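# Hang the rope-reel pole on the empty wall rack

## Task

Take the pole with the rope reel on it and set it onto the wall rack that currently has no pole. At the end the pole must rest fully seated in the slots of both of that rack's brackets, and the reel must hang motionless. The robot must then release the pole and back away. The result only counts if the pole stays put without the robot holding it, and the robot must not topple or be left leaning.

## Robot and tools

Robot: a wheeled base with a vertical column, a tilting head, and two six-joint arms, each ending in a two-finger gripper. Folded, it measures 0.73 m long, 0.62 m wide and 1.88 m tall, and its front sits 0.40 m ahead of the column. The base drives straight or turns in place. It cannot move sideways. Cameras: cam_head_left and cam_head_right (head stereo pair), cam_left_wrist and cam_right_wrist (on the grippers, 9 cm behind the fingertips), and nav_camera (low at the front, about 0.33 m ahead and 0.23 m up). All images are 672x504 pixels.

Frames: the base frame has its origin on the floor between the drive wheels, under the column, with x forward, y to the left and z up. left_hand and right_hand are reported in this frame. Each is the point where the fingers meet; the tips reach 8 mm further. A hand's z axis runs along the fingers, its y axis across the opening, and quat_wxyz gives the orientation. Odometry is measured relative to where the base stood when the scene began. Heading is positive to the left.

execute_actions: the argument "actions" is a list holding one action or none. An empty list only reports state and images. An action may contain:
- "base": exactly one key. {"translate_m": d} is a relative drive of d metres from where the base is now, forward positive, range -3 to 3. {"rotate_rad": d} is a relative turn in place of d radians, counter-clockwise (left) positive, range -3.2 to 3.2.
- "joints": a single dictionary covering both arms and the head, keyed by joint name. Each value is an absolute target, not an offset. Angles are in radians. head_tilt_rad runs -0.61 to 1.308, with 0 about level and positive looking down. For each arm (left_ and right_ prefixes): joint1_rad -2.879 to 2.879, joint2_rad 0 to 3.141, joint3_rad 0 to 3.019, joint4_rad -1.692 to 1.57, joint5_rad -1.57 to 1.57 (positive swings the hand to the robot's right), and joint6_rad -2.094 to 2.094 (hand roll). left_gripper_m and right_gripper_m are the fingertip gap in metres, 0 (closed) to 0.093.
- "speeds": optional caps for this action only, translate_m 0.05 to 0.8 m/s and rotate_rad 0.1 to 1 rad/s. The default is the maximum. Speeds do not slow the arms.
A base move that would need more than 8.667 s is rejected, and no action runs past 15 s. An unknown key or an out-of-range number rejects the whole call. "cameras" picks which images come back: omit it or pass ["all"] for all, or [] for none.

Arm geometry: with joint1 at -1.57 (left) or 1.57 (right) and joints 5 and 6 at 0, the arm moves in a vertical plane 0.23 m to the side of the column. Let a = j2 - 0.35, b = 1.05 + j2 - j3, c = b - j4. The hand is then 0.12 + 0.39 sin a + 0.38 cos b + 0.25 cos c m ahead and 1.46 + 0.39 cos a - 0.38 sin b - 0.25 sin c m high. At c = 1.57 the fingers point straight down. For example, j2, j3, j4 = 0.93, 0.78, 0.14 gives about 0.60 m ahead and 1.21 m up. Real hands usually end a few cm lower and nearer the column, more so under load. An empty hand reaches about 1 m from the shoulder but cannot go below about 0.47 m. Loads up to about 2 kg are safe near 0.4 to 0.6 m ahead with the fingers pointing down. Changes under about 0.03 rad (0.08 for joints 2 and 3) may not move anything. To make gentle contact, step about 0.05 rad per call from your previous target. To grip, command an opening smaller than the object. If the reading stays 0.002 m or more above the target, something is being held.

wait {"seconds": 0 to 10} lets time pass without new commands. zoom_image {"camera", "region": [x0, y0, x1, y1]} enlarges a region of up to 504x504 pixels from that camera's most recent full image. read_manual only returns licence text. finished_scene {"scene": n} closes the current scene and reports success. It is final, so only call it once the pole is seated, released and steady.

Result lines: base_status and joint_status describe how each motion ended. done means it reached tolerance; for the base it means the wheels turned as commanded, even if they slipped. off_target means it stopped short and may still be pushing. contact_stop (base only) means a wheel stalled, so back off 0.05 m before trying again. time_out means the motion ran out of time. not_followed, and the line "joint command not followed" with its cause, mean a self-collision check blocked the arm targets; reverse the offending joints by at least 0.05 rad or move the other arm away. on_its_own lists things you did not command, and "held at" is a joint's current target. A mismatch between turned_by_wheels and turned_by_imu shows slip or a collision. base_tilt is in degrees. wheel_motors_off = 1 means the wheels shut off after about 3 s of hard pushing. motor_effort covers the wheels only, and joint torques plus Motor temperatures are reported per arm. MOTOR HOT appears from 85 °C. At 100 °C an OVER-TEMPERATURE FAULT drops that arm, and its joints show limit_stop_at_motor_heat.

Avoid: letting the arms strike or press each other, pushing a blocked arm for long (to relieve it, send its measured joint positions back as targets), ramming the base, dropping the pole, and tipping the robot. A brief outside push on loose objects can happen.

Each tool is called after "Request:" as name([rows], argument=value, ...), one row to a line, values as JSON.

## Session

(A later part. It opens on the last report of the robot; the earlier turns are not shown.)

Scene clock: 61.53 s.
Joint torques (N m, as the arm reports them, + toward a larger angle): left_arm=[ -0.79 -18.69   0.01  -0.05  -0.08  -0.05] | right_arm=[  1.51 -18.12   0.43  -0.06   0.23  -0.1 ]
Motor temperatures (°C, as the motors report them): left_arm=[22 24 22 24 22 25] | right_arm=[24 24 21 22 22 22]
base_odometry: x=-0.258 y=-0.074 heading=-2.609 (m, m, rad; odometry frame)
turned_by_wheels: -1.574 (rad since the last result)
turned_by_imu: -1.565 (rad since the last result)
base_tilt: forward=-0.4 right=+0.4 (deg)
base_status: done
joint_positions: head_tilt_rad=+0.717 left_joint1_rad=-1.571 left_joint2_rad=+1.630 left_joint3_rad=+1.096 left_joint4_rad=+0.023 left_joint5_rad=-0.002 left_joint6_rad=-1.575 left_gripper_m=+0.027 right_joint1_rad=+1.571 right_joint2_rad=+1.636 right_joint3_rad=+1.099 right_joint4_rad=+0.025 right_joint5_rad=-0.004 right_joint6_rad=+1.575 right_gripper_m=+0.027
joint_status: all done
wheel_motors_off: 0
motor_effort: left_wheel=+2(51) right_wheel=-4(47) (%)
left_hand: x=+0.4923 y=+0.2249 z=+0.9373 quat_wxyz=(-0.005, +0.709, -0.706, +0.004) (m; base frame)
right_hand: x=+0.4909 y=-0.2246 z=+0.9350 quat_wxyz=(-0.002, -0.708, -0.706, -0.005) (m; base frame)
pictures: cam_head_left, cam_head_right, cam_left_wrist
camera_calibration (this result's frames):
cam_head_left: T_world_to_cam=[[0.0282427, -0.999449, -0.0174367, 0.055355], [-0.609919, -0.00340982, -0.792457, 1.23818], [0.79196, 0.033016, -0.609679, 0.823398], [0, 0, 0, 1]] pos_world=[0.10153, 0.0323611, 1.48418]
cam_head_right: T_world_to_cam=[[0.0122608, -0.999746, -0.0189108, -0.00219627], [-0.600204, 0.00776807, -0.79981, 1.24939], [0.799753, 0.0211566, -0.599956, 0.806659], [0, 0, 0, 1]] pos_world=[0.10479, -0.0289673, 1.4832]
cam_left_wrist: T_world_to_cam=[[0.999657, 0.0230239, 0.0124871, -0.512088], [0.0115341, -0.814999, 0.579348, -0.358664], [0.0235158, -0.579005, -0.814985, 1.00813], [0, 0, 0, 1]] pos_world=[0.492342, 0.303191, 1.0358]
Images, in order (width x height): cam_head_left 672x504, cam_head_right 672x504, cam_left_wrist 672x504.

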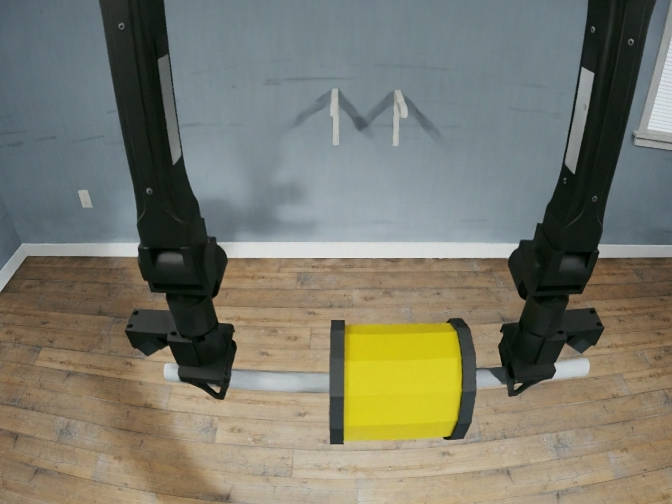

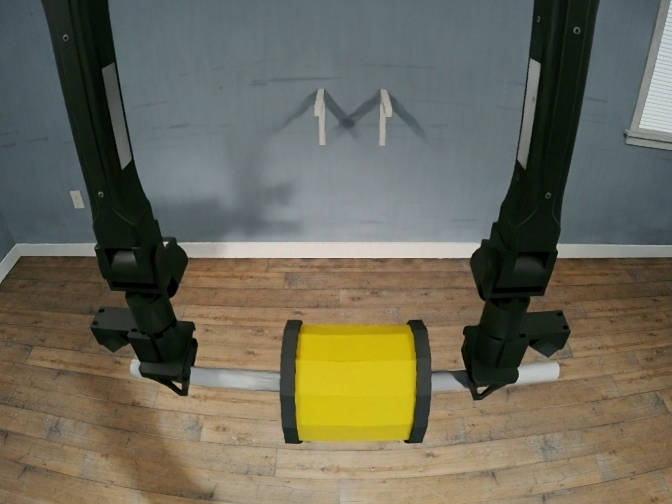

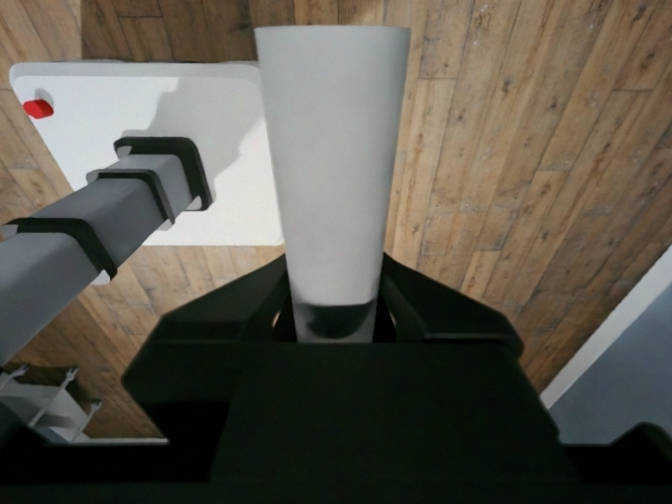

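Request:
execute_actions([
  {"base":{"translate_m":1.0},"speeds":{"translate_m":0.5},"joints":{"head_tilt_rad":0.9}},
])

Scene clock: 66.50 s.
Joint torques (N m, as the arm reports them, + toward a larger angle): left_arm=[ -1.15 -18.3   -0.56   0.03  -0.09  -0.05] | right_arm=[  1.2  -17.7    0.09  -0.02   0.23  -0.1 ]
Motor temperatures (°C, as the motors report them): left_arm=[22 24 22 24 22 25] | right_arm=[24 25 21 22 22 22]
base_odometry: x=-1.120 y=-0.581 heading=-2.610 (m, m, rad; odometry frame)
turned_by_wheels: +0.000 (rad since the last result)
turned_by_imu: -0.002 (rad since the last result)
base_tilt: forward=-0.4 right=+0.4 (deg)
base_status: done
joint_positions: head_tilt_rad=+0.901 left_joint1_rad=-1.571 left_joint2_rad=+1.631 left_joint3_rad=+1.103 left_joint4_rad=+0.023 left_joint5_rad=-0.002 left_joint6_rad=-1.575 left_gripper_m=+0.027 right_joint1_rad=+1.571 right_joint2_rad=+1.636 right_joint3_rad=+1.104 right_joint4_rad=+0.025 right_joint5_rad=-0.004 right_joint6_rad=+1.575 right_gripper_m=+0.027
joint_status: all done
wheel_motors_off: 0
motor_effort: left_wheel=+0(59) right_wheel=+1(63) (%)
left_hand: x=+0.4960 y=+0.2249 z=+0.9369 quat_wxyz=(-0.007, +0.709, -0.705, +0.006) (m; base frame)
right_hand: x=+0.4940 y=-0.2246 z=+0.9350 quat_wxyz=(-0.004, -0.708, -0.706, -0.007) (m; base frame)
pictures: cam_head_left, cam_head_right, cam_left_wrist, cam_right_wrist, nav_camera
camera_calibration (this result's frames):
cam_head_left: T_world_to_cam=[[0.0245591, -0.999449, -0.022328, 0.0630718], [-0.74511, -0.00340982, -0.666933, 1.05164], [0.666489, 0.033016, -0.744783, 1.03773], [0, 0, 0, 1]] pos_world=[0.0903989, 0.0323611, 1.47566]
cam_head_right: T_world_to_cam=[[0.0085783, -0.999746, -0.0208412, 0.000960722], [-0.736911, 0.00776807, -0.675945, 1.06548], [0.675935, 0.0211566, -0.736657, 1.02337], [0, 0, 0, 1]] pos_world=[0.0934233, -0.0289673, 1.4741]
cam_left_wrist: T_world_to_cam=[[0.999569, 0.0230234, 0.018207, -0.521113], [0.00821838, -0.814999, 0.579404, -0.356874], [0.0281786, -0.579005, -0.814837, 1.00525], [0, 0, 0, 1]] pos_world=[0.495495, 0.303191, 1.03538]
cam_right_wrist: T_world_to_cam=[[-0.999918, 0.0121094, 0.00422775, 0.489943], [0.0122694, 0.806995, 0.590431, -0.373378], [0.00373797, 0.590434, -0.807077, 1.00863], [0, 0, 0, 1]] pos_world=[0.490714, -0.300149, 1.03243]
Images, in order (width x height): cam_head_left 672x504, cam_head_right 672x504, cam_left_wrist 672x504, cam_right_wrist 672x504, nav_camera 672x504.

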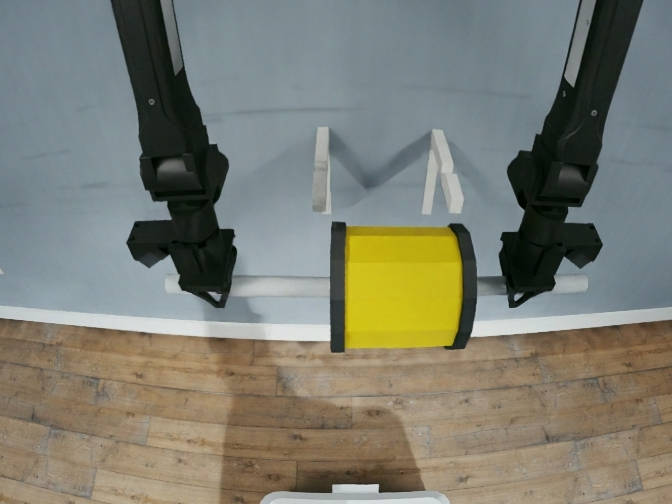

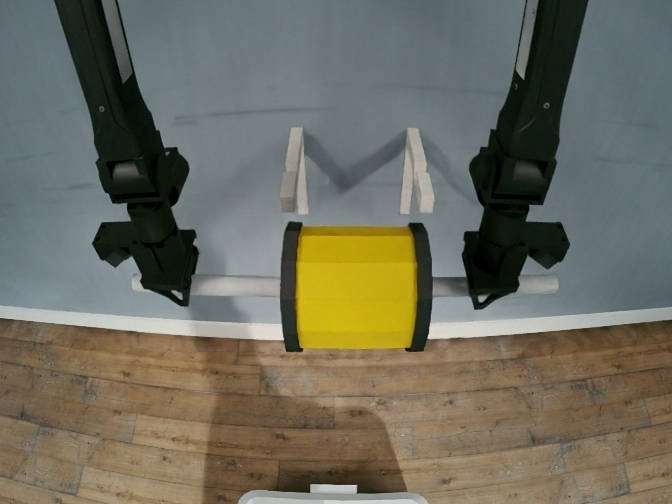

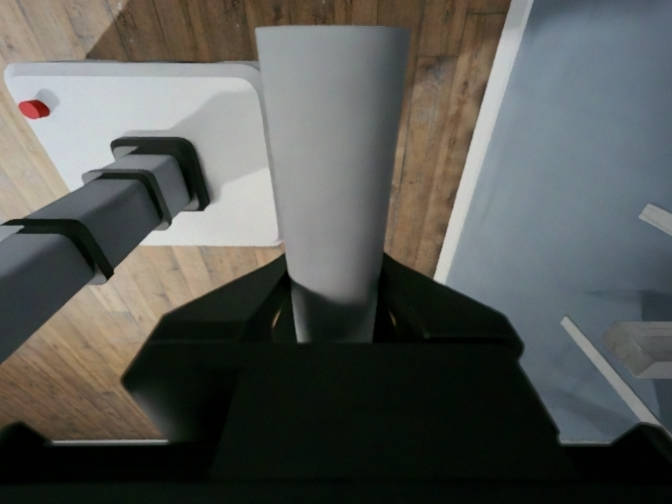

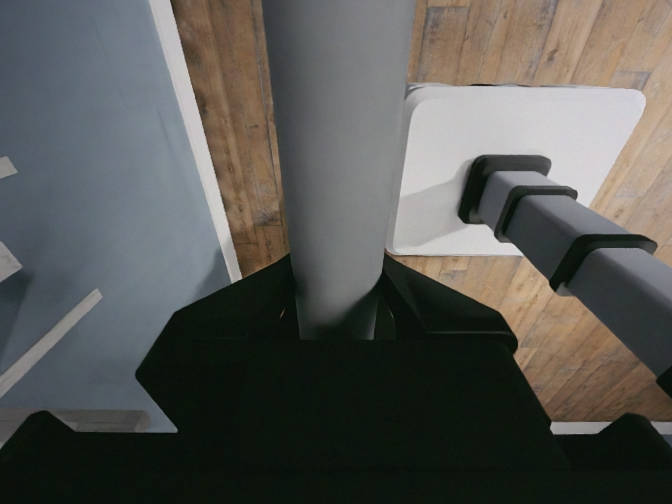

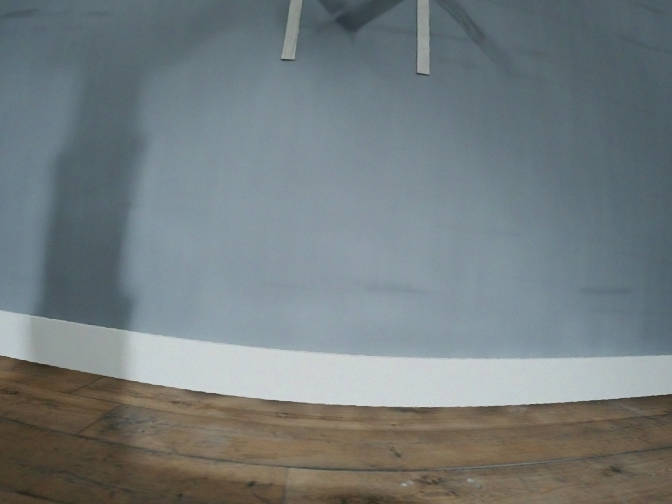

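Request:
execute_actions([
  {"base":{"translate_m":0.33},"speeds":{"translate_m":0.2},"joints":{"head_tilt_rad":1.1}},
], cameras=["cam_head_left","cam_left_wrist","cam_right_wrist"])

Scene clock: 71.90 s.
Joint torques (N m, as the arm reports them, + toward a larger angle): left_arm=[ -1.07 -19.15  -0.65   0.01  -0.08  -0.06] | right_arm=[  1.35 -17.35  -0.04   0.07   0.23  -0.1 ]
Motor temperatures (°C, as the motors report them): left_arm=[22 24 22 24 21 25] | right_arm=[24 25 21 22 22 22]
base_odometry: x=-1.404 y=-0.748 heading=-2.610 (m, m, rad; odometry frame)
turned_by_wheels: +0.000 (rad since the last result)
turned_by_imu: +0.000 (rad since the last result)
base_tilt: forward=-0.4 right=+0.3 (deg)
base_status: done
joint_positions: head_tilt_rad=+1.099 left_joint1_rad=-1.571 left_joint2_rad=+1.632 left_joint3_rad=+1.104 left_joint4_rad=+0.023 left_joint5_rad=-0.002 left_joint6_rad=-1.575 left_gripper_m=+0.027 right_joint1_rad=+1.571 right_joint2_rad=+1.637 right_joint3_rad=+1.105 right_joint4_rad=+0.025 right_joint5_rad=-0.004 right_joint6_rad=+1.575 right_gripper_m=+0.027
joint_status: all done
wheel_motors_off: 0
motor_effort: left_wheel=-1(36) right_wheel=+0(49) (%)
left_hand: x=+0.4963 y=+0.2249 z=+0.9366 quat_wxyz=(-0.007, +0.709, -0.705, +0.006) (m; base frame)
right_hand: x=+0.4943 y=-0.2246 z=+0.9348 quat_wxyz=(-0.004, -0.708, -0.706, -0.007) (m; base frame)
pictures: cam_head_left, cam_left_wrist, cam_right_wrist
camera_calibration (this result's frames):
cam_head_left: T_world_to_cam=[[0.0196972, -0.999449, -0.0267153, 0.0700713], [-0.861551, -0.00340982, -0.507659, 0.812177], [0.507289, 0.033016, -0.861144, 1.22489], [0, 0, 0, 1]] pos_world=[0.0769811, 0.0323611, 1.46898]
cam_left_wrist: T_world_to_cam=[[0.999562, 0.0230234, 0.0185883, -0.521783], [0.00799732, -0.814999, 0.579407, -0.356607], [0.0284894, -0.579005, -0.814826, 1.00485], [0, 0, 0, 1]] pos_world=[0.495779, 0.303191, 1.0351]
cam_right_wrist: T_world_to_cam=[[-0.999919, 0.0121095, 0.00384631, 0.490581], [0.0120442, 0.806995, 0.590435, -0.373191], [0.0040459, 0.590434, -0.807076, 1.00836], [0, 0, 0, 1]] pos_world=[0.490957, -0.300149, 1.03228]
Images, in order (width x height): cam_head_left 672x504, cam_left_wrist 672x504, cam_right_wrist 672x504.

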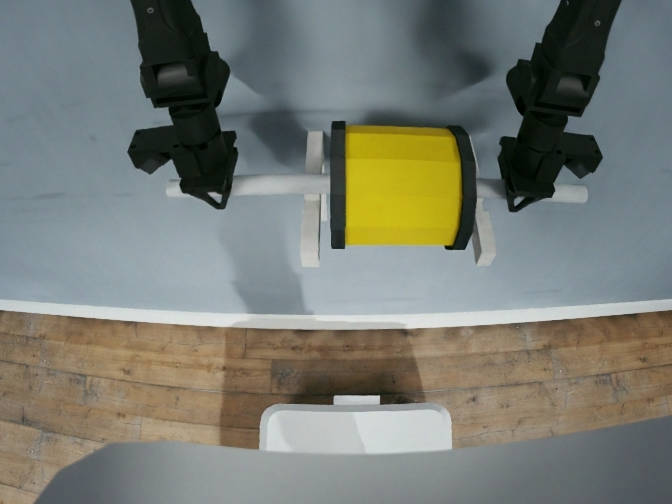

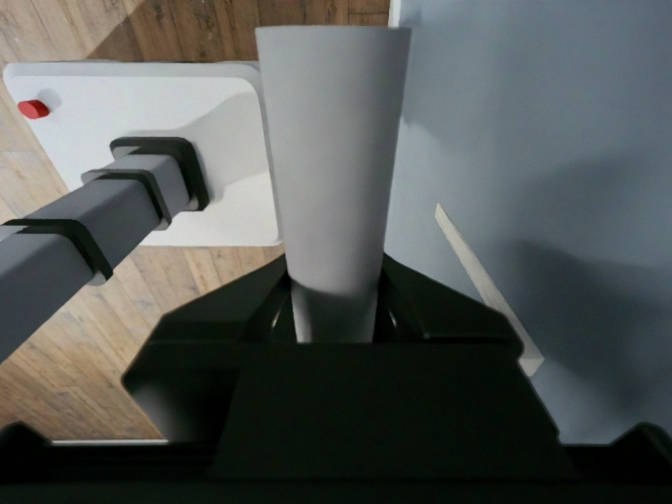

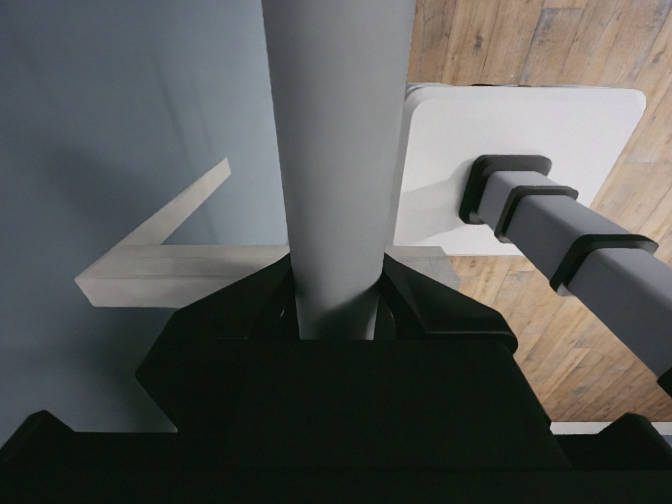

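Request:
execute_actions([
  {"base":{"translate_m":0.012},"joints":{"left_joint2_rad":1.7,"left_joint3_rad":1.2,"right_joint2_rad":1.7,"right_joint3_rad":1.2}},
], cameras=["cam_head_left","cam_head_right"])

Request:
execute_actions([
  {"joints":{"left_joint2_rad":1.76,"left_joint3_rad":1.255,"right_joint2_rad":1.76,"right_joint3_rad":1.255}},
], cameras=[])

Request:
execute_actions([
  {"joints":{"left_joint2_rad":1.81,"left_joint3_rad":1.3,"right_joint2_rad":1.81,"right_joint3_rad":1.3}},
], cameras=["cam_head_left","cam_head_right"])

Scene clock: 77.27 s.
Joint torques (N m, as the arm reports them, + toward a larger angle): left_arm=[ -0.87 -18.67  -0.27   0.01  -0.08  -0.06] | right_arm=[  1.3  -17.68   0.29   0.1    0.2   -0.09]
Motor temperatures (°C, as the motors report them): left_arm=[22 24 22 24 21 25] | right_arm=[24 25 21 22 22 22]
base_odometry: x=-1.414 y=-0.754 heading=-2.610 (m, m, rad; odometry frame)
turned_by_wheels: +0.000 (rad since the last result)
turned_by_imu: +0.002 (rad since the last result)
base_tilt: forward=-0.4 right=+0.3 (deg)
base_status: done
joint_positions: head_tilt_rad=+1.100 left_joint1_rad=-1.571 left_joint2_rad=+1.726 left_joint3_rad=+1.202 left_joint4_rad=+0.023 left_joint5_rad=-0.002 left_joint6_rad=-1.575 left_gripper_m=+0.027 right_joint1_rad=+1.571 right_joint2_rad=+1.729 right_joint3_rad=+1.203 right_joint4_rad=+0.023 right_joint5_rad=-0.003 right_joint6_rad=+1.575 right_gripper_m=+0.027
joint_status: all done
wheel_motors_off: 0
motor_effort: left_wheel=+0(36) right_wheel=+0(46) (%)
left_hand: x=+0.5074 y=+0.2249 z=+0.9015 quat_wxyz=(-0.009, +0.709, -0.705, +0.008) (m; base frame)
right_hand: x=+0.5058 y=-0.2247 z=+0.9003 quat_wxyz=(-0.006, -0.708, -0.706, -0.009) (m; base frame)
pictures: cam_head_left, cam_head_right
camera_calibration (this result's frames):
cam_head_left: T_world_to_cam=[[0.0196809, -0.999449, -0.0267273, 0.0700907], [-0.861862, -0.00340982, -0.507131, 0.811379], [0.50676, 0.033016, -0.861454, 1.22539], [0, 0, 0, 1]] pos_world=[0.0769376, 0.0323611, 1.46897]
cam_head_right: T_world_to_cam=[[0.00430586, -0.999746, -0.0221225, 0.00314745], [-0.855599, 0.00776807, -0.517582, 0.827533], [0.517622, 0.0211566, -0.855348, 1.21407], [0, 0, 0, 1]] pos_world=[0.0795943, -0.0289673, 1.46684]
Images, in order (width x height): cam_head_left 672x504, cam_head_right 672x504.

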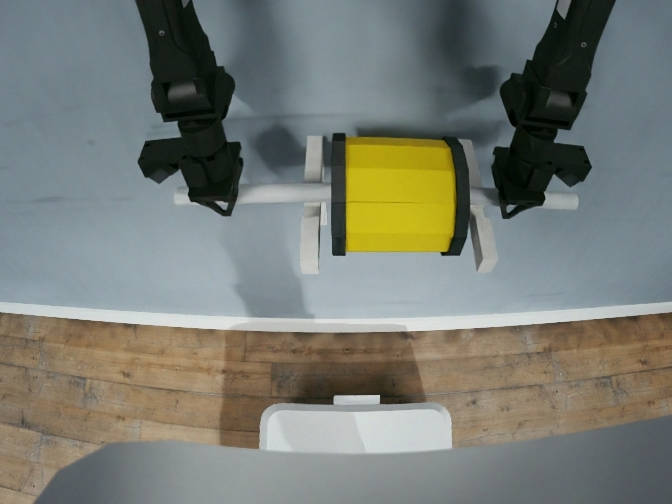

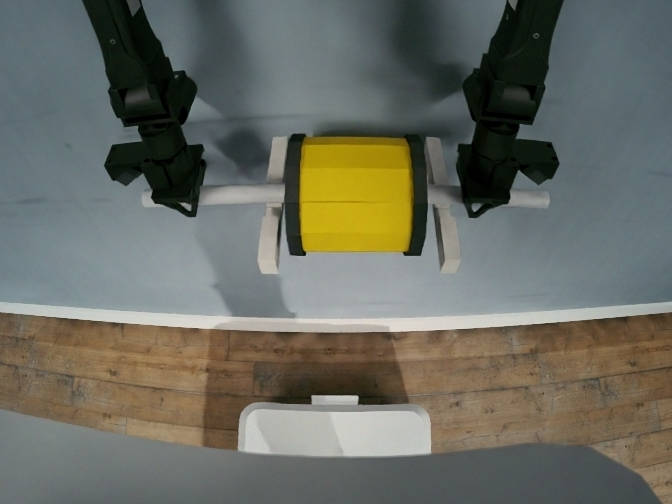

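Scene clock: 77.93 s.
Joint torques (N m, as the arm reports them, + toward a larger angle): left_arm=[ -0.86 -16.15   1.99   0.14  -0.07  -0.04] | right_arm=[  1.29 -15.45   2.25   0.2    0.16  -0.11]
Motor temperatures (°C, as the motors report them): left_arm=[22 24 22 24 21 25] | right_arm=[24 25 21 22 22 22]
base_odometry: x=-1.414 y=-0.754 heading=-2.610 (m, m, rad; odometry frame)
turned_by_wheels: +0.000 (rad since the last result)
turned_by_imu: +0.000 (rad since the last result)
base_tilt: forward=-0.4 right=+0.4 (deg)
base_status: not commanded
joint_positions: head_tilt_rad=+1.100 left_joint1_rad=-1.571 left_joint2_rad=+1.750 left_joint3_rad=+1.233 left_joint4_rad=+0.018 left_joint5_rad=-0.002 left_joint6_rad=-1.576 left_gripper_m=+0.027 right_joint1_rad=+1.571 right_joint2_rad=+1.753 right_joint3_rad=+1.232 right_joint4_rad=+0.019 right_joint5_rad=-0.002 right_joint6_rad=+1.576 right_gripper_m=+0.027
joint_status: all done
wheel_motors_off: 0
motor_effort: left_wheel=+1(3) right_wheel=+2(3) (%)
left_hand: x=+0.5115 y=+0.2249 z=+0.8923 quat_wxyz=(-0.009, +0.709, -0.705, +0.008) (m; base frame)
right_hand: x=+0.5098 y=-0.2249 z=+0.8912 quat_wxyz=(-0.007, -0.709, -0.705, -0.009) (m; base frame)
pictures: none
No camera images: the call's "cameras" was empty. Leave "cameras" out to get every camera's image.

Scene clock: 78.47 s.
Joint torques (N m, as the arm reports them, + toward a larger angle): left_arm=[ -0.9  -12.29   5.38   0.66  -0.08  -0.06] | right_arm=[  1.33 -11.73   5.29   0.88   0.17  -0.11]
Motor temperatures (°C, as the motors report them): left_arm=[22 24 22 24 21 25] | right_arm=[24 25 21 22 22 22]
base_odometry: x=-1.414 y=-0.754 heading=-2.610 (m, m, rad; odometry frame)
turned_by_wheels: +0.000 (rad since the last result)
turned_by_imu: +0.000 (rad since the last result)
base_tilt: forward=-0.4 right=+0.4 (deg)
base_status: not commanded
joint_positions: head_tilt_rad=+1.100 left_joint1_rad=-1.571 left_joint2_rad=+1.751 left_joint3_rad=+1.239 left_joint4_rad=+0.005 left_joint5_rad=-0.002 left_joint6_rad=-1.576 left_gripper_m=+0.027 right_joint1_rad=+1.571 right_joint2_rad=+1.754 right_joint3_rad=+1.239 right_joint4_rad=+0.005 right_joint5_rad=-0.002 right_joint6_rad=+1.576 right_gripper_m=+0.027
joint_status: all done
wheel_motors_off: 0
motor_effort: left_wheel=+2(2) right_wheel=+3(3) (%)
left_hand: x=+0.5119 y=+0.2249 z=+0.8918 quat_wxyz=(-0.007, +0.709, -0.705, +0.005) (m; base frame)
right_hand: x=+0.5104 y=-0.2249 z=+0.8909 quat_wxyz=(-0.004, -0.709, -0.705, -0.006) (m; base frame)
pictures: cam_head_left, cam_head_right
camera_calibration (this result's frames):
cam_head_left: T_world_to_cam=[[0.0196809, -0.999449, -0.0267273, 0.0700907], [-0.861862, -0.00340982, -0.507131, 0.811379], [0.50676, 0.033016, -0.861454, 1.22539], [0, 0, 0, 1]] pos_world=[0.0769376, 0.0323611, 1.46897]
cam_head_right: T_world_to_cam=[[0.00430587, -0.999746, -0.0221225, 0.00314745], [-0.855599, 0.00776807, -0.517582, 0.827534], [0.517622, 0.0211566, -0.855348, 1.21407], [0, 0, 0, 1]] pos_world=[0.0795943, -0.0289673, 1.46684]
Images, in order (width x height): cam_head_left 672x504, cam_head_right 672x504.

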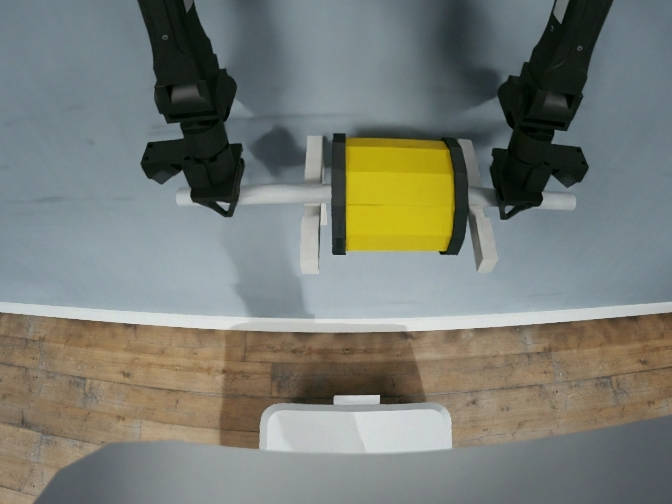

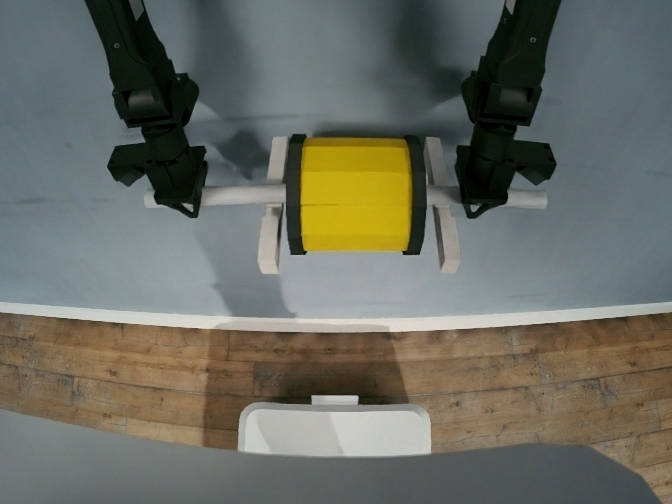

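Caught on the far edge; pull back.

Request:
execute_actions([
  {"joints":{"left_joint2_rad":1.77,"left_joint3_rad":1.22,"right_joint2_rad":1.77,"right_joint3_rad":1.22}},
], cameras=[])

Request:
execute_actions([
  {"joints":{"left_joint2_rad":1.82,"left_joint3_rad":1.27,"right_joint2_rad":1.82,"right_joint3_rad":1.27}},
], cameras=["cam_head_right"])

Scene clock: 82.20 s.
Joint torques (N m, as the arm reports them, + toward a larger angle): left_arm=[ -1.23 -17.53  -1.41   0.11  -0.09   0.04] | right_arm=[  1.39 -17.04  -0.75   0.09   0.12  -0.07]
Motor temperatures (°C, as the motors report them): left_arm=[22 24 22 24 21 25] | right_arm=[24 25 21 22 22 22]
base_odometry: x=-1.414 y=-0.754 heading=-2.610 (m, m, rad; odometry frame)
turned_by_wheels: +0.000 (rad since the last result)
turned_by_imu: +0.001 (rad since the last result)
base_tilt: forward=-0.3 right=+0.3 (deg)
base_status: not commanded
joint_positions: head_tilt_rad=+1.100 left_joint1_rad=-1.571 left_joint2_rad=+1.780 left_joint3_rad=+1.231 left_joint4_rad=+0.017 left_joint5_rad=-0.001 left_joint6_rad=-1.582 left_gripper_m=+0.027 right_joint1_rad=+1.571 right_joint2_rad=+1.779 right_joint3_rad=+1.231 right_joint4_rad=+0.019 right_joint5_rad=-0.001 right_joint6_rad=+1.572 right_gripper_m=+0.027
joint_status: all done
wheel_motors_off: 0
motor_effort: left_wheel=-1(2) right_wheel=+0(4) (%)
left_hand: x=+0.4933 y=+0.2248 z=+0.8812 quat_wxyz=(+0.002, +0.711, -0.703, -0.003) (m; base frame)
right_hand: x=+0.4943 y=-0.2251 z=+0.8814 quat_wxyz=(+0.002, -0.707, -0.707, +0.001) (m; base frame)
pictures: none
No camera images: the call's "cameras" was empty. Leave "cameras" out to get every camera's image.

Scene clock: 82.97 s.
Joint torques (N m, as the arm reports them, + toward a larger angle): left_arm=[ -0.91 -16.5   -0.19   0.13  -0.1    0.01] | right_arm=[  1.3  -15.4    0.3    0.29   0.11  -0.08]
Motor temperatures (°C, as the motors report them): left_arm=[22 24 22 24 21 25] | right_arm=[24 25 21 22 22 22]
base_odometry: x=-1.414 y=-0.754 heading=-2.610 (m, m, rad; odometry frame)
turned_by_wheels: +0.000 (rad since the last result)
turned_by_imu: +0.000 (rad since the last result)
base_tilt: forward=-0.4 right=+0.4 (deg)
base_status: not commanded
joint_positions: head_tilt_rad=+1.100 left_joint1_rad=-1.571 left_joint2_rad=+1.814 left_joint3_rad=+1.267 left_joint4_rad=+0.017 left_joint5_rad=-0.001 left_joint6_rad=-1.582 left_gripper_m=+0.027 right_joint1_rad=+1.571 right_joint2_rad=+1.815 right_joint3_rad=+1.268 right_joint4_rad=+0.019 right_joint5_rad=-0.001 right_joint6_rad=+1.573 right_gripper_m=+0.027
joint_status: all done
wheel_motors_off: 0
motor_effort: left_wheel=+0(3) right_wheel=+1(3) (%)
left_hand: x=+0.4961 y=+0.2248 z=+0.8679 quat_wxyz=(+0.002, +0.711, -0.703, -0.003) (m; base frame)
right_hand: x=+0.4965 y=-0.2251 z=+0.8677 quat_wxyz=(+0.002, -0.708, -0.706, +0.001) (m; base frame)
pictures: cam_head_right
camera_calibration (this result's frames):
cam_head_right: T_world_to_cam=[[0.00430586, -0.999746, -0.0221225, 0.00314745], [-0.855599, 0.00776807, -0.517582, 0.827534], [0.517622, 0.0211566, -0.855348, 1.21407], [0, 0, 0, 1]] pos_world=[0.0795943, -0.0289673, 1.46684]
Images, in order (width x height): cam_head_right 672x504.

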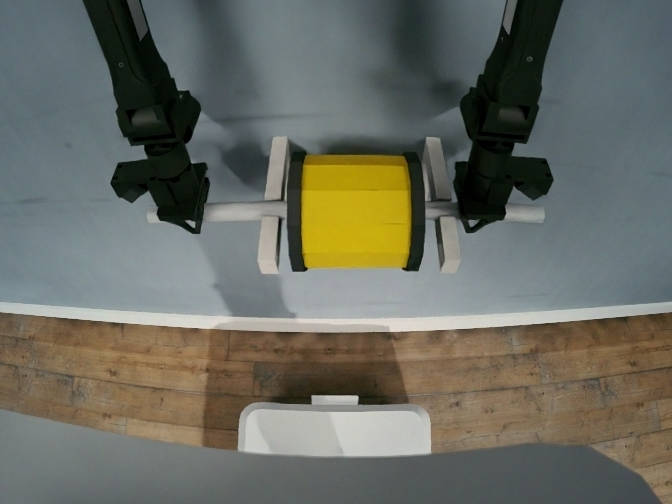

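Request:
execute_actions([
  {"joints":{"left_gripper_m":0.093,"right_gripper_m":0.093}},
], cameras=[])

Request:
execute_actions([
  {"joints":{"left_joint2_rad":1.5,"left_joint3_rad":0.98,"right_joint2_rad":1.5,"right_joint3_rad":0.98}},
], cameras=["cam_left_wrist","cam_right_wrist"])

Request:
execute_actions([
  {"base":{"translate_m":-0.6},"joints":{"head_tilt_rad":0.7}},
], cameras=["cam_head_left"])

Scene clock: 86.37 s.
Joint torques (N m, as the arm reports them, + toward a larger angle): left_arm=[ -0.96 -16.27  -0.13   0.14  -0.1   -0.03] | right_arm=[  1.62 -15.45   0.48   0.2    0.11  -0.07]
Motor temperatures (°C, as the motors report them): left_arm=[22 24 22 24 21 25] | right_arm=[24 25 21 22 22 22]
base_odometry: x=-1.414 y=-0.754 heading=-2.610 (m, m, rad; odometry frame)
turned_by_wheels: +0.000 (rad since the last result)
turned_by_imu: +0.001 (rad since the last result)
base_tilt: forward=-0.4 right=+0.3 (deg)
base_status: not commanded
joint_positions: head_tilt_rad=+1.100 left_joint1_rad=-1.571 left_joint2_rad=+1.814 left_joint3_rad=+1.268 left_joint4_rad=+0.017 left_joint5_rad=-0.001 left_joint6_rad=-1.578 left_gripper_m=+0.093 right_joint1_rad=+1.571 right_joint2_rad=+1.815 right_joint3_rad=+1.268 right_joint4_rad=+0.019 right_joint5_rad=-0.001 right_joint6_rad=+1.573 right_gripper_m=+0.093
joint_status: all done
wheel_motors_off: 0
motor_effort: left_wheel=-1(1) right_wheel=+0(1) (%)
left_hand: x=+0.4964 y=+0.2248 z=+0.8679 quat_wxyz=(+0.002, +0.710, -0.704, -0.003) (m; base frame)
right_hand: x=+0.4967 y=-0.2251 z=+0.8677 quat_wxyz=(+0.002, -0.708, -0.706, +0.001) (m; base frame)
pictures: none
No camera images: the call's "cameras" was empty. Leave "cameras" out to get every camera's image.

Scene clock: 87.50 s.
Joint torques (N m, as the arm reports them, + toward a larger angle): left_arm=[ -1.05 -14.48  -0.32   0.22  -0.11  -0.03] | right_arm=[  1.36 -13.57   0.41   0.08   0.11  -0.08]
Motor temperatures (°C, as the motors report them): left_arm=[22 24 22 24 21 25] | right_arm=[24 25 21 22 22 22]
base_odometry: x=-1.414 y=-0.754 heading=-2.610 (m, m, rad; odometry frame)
turned_by_wheels: +0.000 (rad since the last result)
turned_by_imu: +0.000 (rad since the last result)
base_tilt: forward=-0.4 right=+0.4 (deg)
base_status: not commanded
joint_positions: head_tilt_rad=+1.100 left_joint1_rad=-1.571 left_joint2_rad=+1.486 left_joint3_rad=+0.985 left_joint4_rad=+0.017 left_joint5_rad=-0.001 left_joint6_rad=-1.577 left_gripper_m=+0.093 right_joint1_rad=+1.571 right_joint2_rad=+1.482 right_joint3_rad=+0.983 right_joint4_rad=+0.023 right_joint5_rad=-0.001 right_joint6_rad=+1.573 right_gripper_m=+0.093
joint_status: all done
wheel_motors_off: 0
motor_effort: left_wheel=-1(2) right_wheel=+0(1) (%)
left_hand: x=+0.4919 y=+0.2248 z=+0.9894 quat_wxyz=(-0.015, +0.709, -0.705, +0.014) (m; base frame)
right_hand: x=+0.4940 y=-0.2252 z=+0.9908 quat_wxyz=(-0.017, -0.708, -0.706, -0.017) (m; base frame)
pictures: cam_left_wrist, cam_right_wrist
camera_calibration (this result's frames):
cam_left_wrist: T_world_to_cam=[[0.998922, 0.0249281, 0.0391657, -0.538829], [-0.00240177, -0.814741, 0.579821, -0.382602], [0.0463637, -0.57929, -0.813802, 1.03825], [0, 0, 0, 1]] pos_world=[0.489192, 0.30316, 1.08788]
cam_right_wrist: T_world_to_cam=[[-0.999559, 0.0102708, -0.0278506, 0.520871], [-0.00807205, 0.80883, 0.587988, -0.393029], [0.0285655, 0.587953, -0.80839, 1.04249], [0, 0, 0, 1]] pos_world=[0.48769, -0.300392, 1.08834]
Images, in order (width x height): cam_left_wrist 672x504, cam_right_wrist 672x504.

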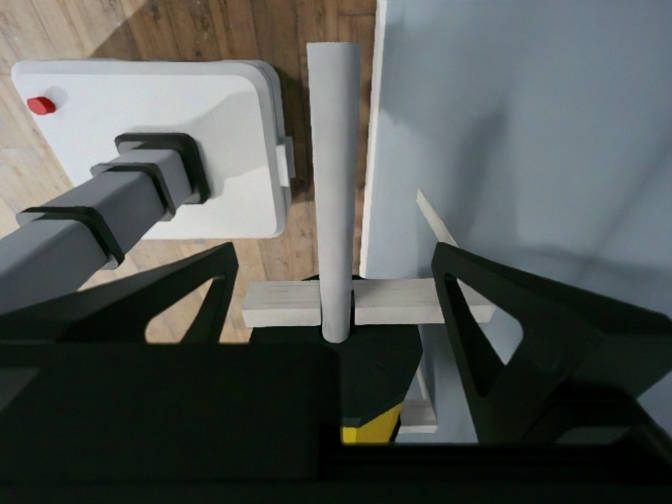

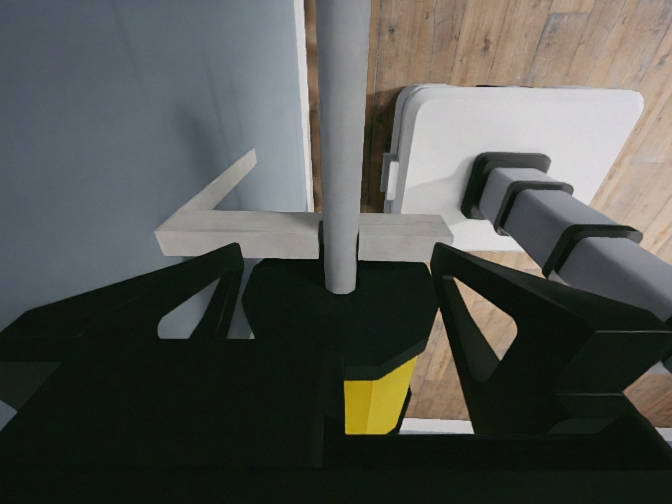

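Scene clock: 90.27 s.
Joint torques (N m, as the arm reports them, + toward a larger angle): left_arm=[ -0.96 -14.79   0.2    0.26  -0.09  -0.02] | right_arm=[  1.26 -13.9    0.82   0.07   0.11  -0.08]
Motor temperatures (°C, as the motors report them): left_arm=[22 24 22 24 21 25] | right_arm=[24 25 21 22 22 22]
base_odometry: x=-0.897 y=-0.450 heading=-2.611 (m, m, rad; odometry frame)
turned_by_wheels: -0.001 (rad since the last result)
turned_by_imu: +0.002 (rad since the last result)
base_tilt: forward=-0.4 right=+0.3 (deg)
base_status: done
joint_positions: head_tilt_rad=+0.716 left_joint1_rad=-1.571 left_joint2_rad=+1.492 left_joint3_rad=+0.978 left_joint4_rad=+0.017 left_joint5_rad=-0.001 left_joint6_rad=-1.577 left_gripper_m=+0.093 right_joint1_rad=+1.571 right_joint2_rad=+1.487 right_joint3_rad=+0.977 right_joint4_rad=+0.023 right_joint5_rad=-0.001 right_joint6_rad=+1.573 right_gripper_m=+0.093
joint_status: all done
wheel_motors_off: 0
motor_effort: left_wheel=-2(38) right_wheel=+1(74) (%)
left_hand: x=+0.4847 y=+0.2248 z=+0.9872 quat_wxyz=(-0.010, +0.709, -0.705, +0.009) (m; base frame)
right_hand: x=+0.4876 y=-0.2252 z=+0.9889 quat_wxyz=(-0.012, -0.708, -0.706, -0.013) (m; base frame)
pictures: cam_head_left
camera_calibration (this result's frames):
cam_head_left: T_world_to_cam=[[0.0282532, -0.999449, -0.0174195, 0.0553281], [-0.609438, -0.00340982, -0.792826, 1.23873], [0.79233, 0.033016, -0.609199, 0.82264], [0, 0, 0, 1]] pos_world=[0.101563, 0.0323611, 1.48421]
Images, in order (width x height): cam_head_left 672x504.

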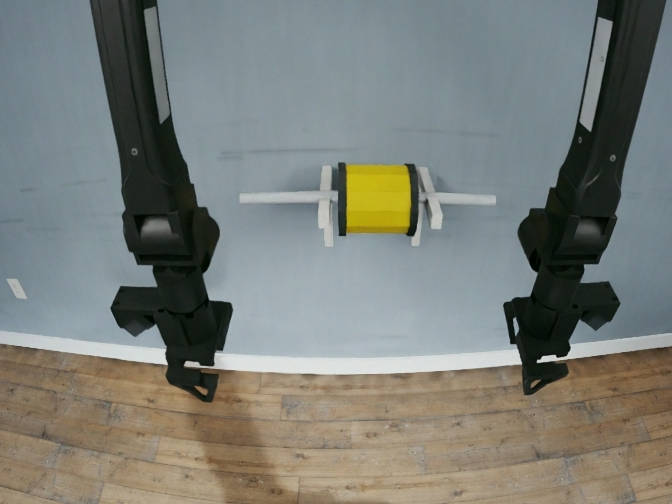

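Request:
wait(seconds=5)

Request:
finished_scene(scene=1)

Scene clock: 97.70 s.
Joint torques (N m, as the arm reports them, + toward a larger angle): left_arm=[ -1.09 -15.17   0.19   0.19  -0.07  -0.04] | right_arm=[  1.27 -13.89   0.87   0.09   0.11  -0.09]
Motor temperatures (°C, as the motors report them): left_arm=[22 24 22 24 21 25] | right_arm=[24 25 21 22 22 22]
base_odometry: x=-0.897 y=-0.450 heading=-2.611 (m, m, rad; odometry frame)
turned_by_wheels: +0.000 (rad since the last result)
turned_by_imu: +0.002 (rad since the last result)
base_tilt: forward=-0.5 right=+0.4 (deg)
base_status: done
joint_positions: head_tilt_rad=+0.716 left_joint1_rad=-1.571 left_joint2_rad=+1.492 left_joint3_rad=+0.978 left_joint4_rad=+0.017 left_joint5_rad=-0.001 left_joint6_rad=-1.577 left_gripper_m=+0.093 right_joint1_rad=+1.571 right_joint2_rad=+1.487 right_joint3_rad=+0.977 right_joint4_rad=+0.023 right_joint5_rad=-0.001 right_joint6_rad=+1.573 right_gripper_m=+0.093
joint_status: all done
wheel_motors_off: 0
motor_effort: left_wheel=-1(38) right_wheel=+1(74) (%)
left_hand: x=+0.4847 y=+0.2248 z=+0.9872 quat_wxyz=(-0.010, +0.709, -0.705, +0.009) (m; base frame)
right_hand: x=+0.4876 y=-0.2252 z=+0.9889 quat_wxyz=(-0.012, -0.708, -0.706, -0.013) (m; base frame)
wait: 5.00 s; at rest from the start
pictures: cam_head_left, cam_head_right, cam_left_wrist, cam_right_wrist, nav_camera
camera_calibration (this result's frames):
cam_head_left: T_world_to_cam=[[0.0282532, -0.999449, -0.0174195, 0.0553281], [-0.609438, -0.00340982, -0.792826, 1.23873], [0.79233, 0.033016, -0.609199, 0.82264], [0, 0, 0, 1]] pos_world=[0.101563, 0.0323611, 1.48421]
cam_head_right: T_world_to_cam=[[0.0122722, -0.999746, -0.0189034, -0.0022083], [-0.599719, 0.00776807, -0.800173, 1.24993], [0.800117, 0.0211566, -0.599471, 0.805894], [0, 0, 0, 1]] pos_world=[0.104825, -0.0289673, 1.48323]
cam_left_wrist: T_world_to_cam=[[0.999346, 0.0249292, 0.0262066, -0.518936], [0.00511952, -0.81474, 0.579804, -0.38498], [0.0358056, -0.57929, -0.814335, 1.04245], [0, 0, 0, 1]] pos_world=[0.483242, 0.30316, 1.08572]
cam_right_wrist: T_world_to_cam=[[-0.999813, 0.0102682, -0.0164098, 0.503246], [-0.00134468, 0.80883, 0.58804, -0.395276], [0.0193108, 0.587952, -0.808665, 1.0459], [0, 0, 0, 1]] pos_world=[0.482424, -0.300392, 1.08648]
Images, in order (width x height): cam_head_left 672x504, cam_head_right 672x504, cam_left_wrist 672x504, cam_right_wrist 672x504, nav_camera 672x504.

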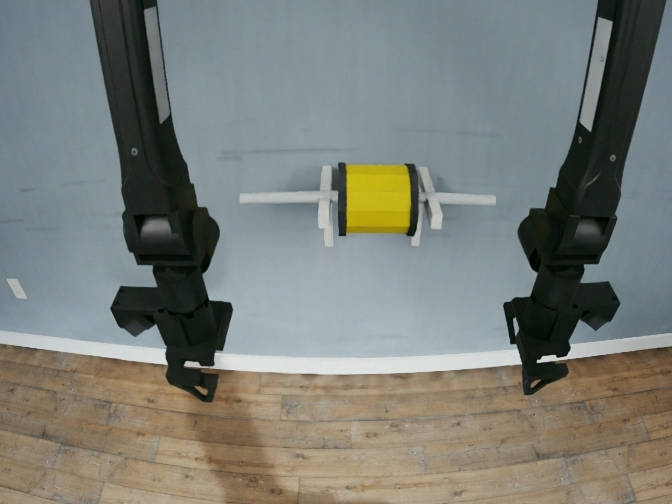

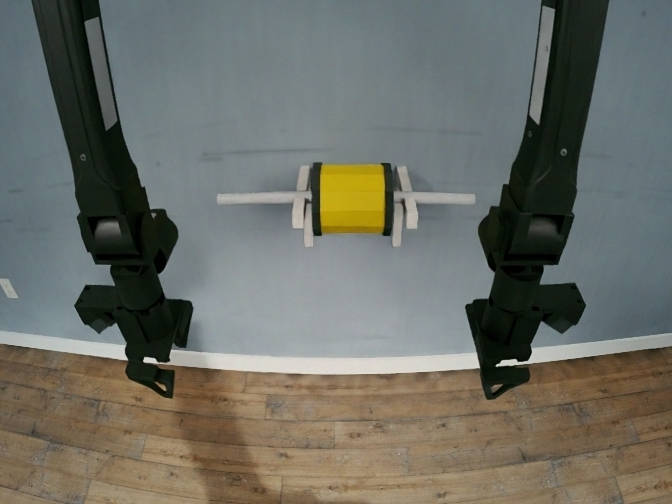

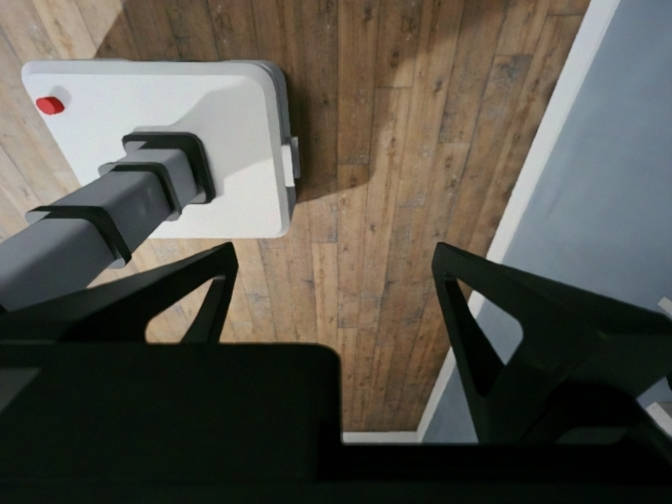

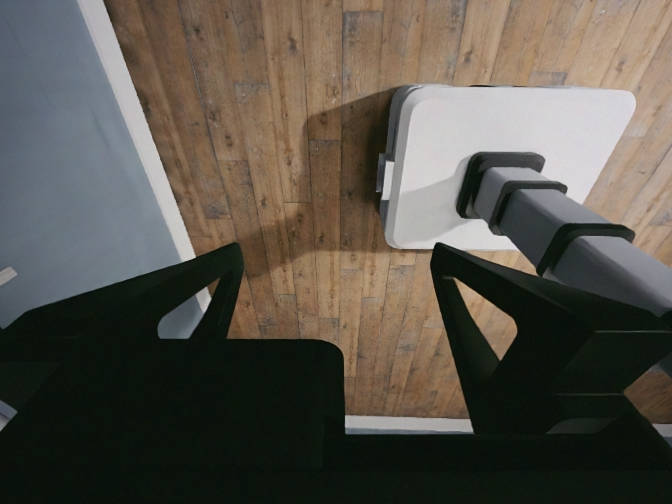

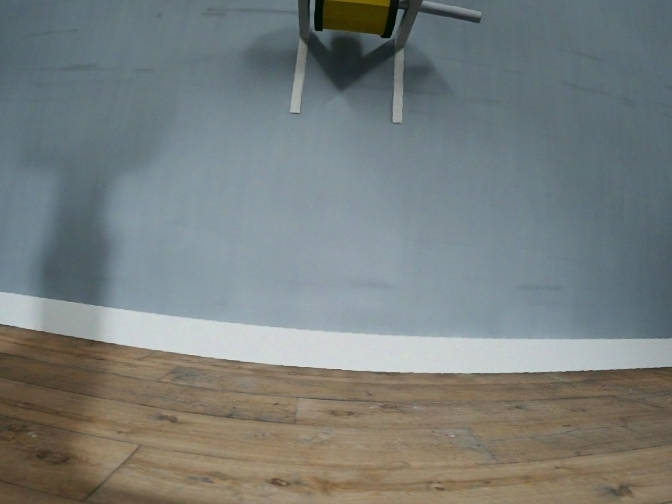

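The scene is finished: the task was done.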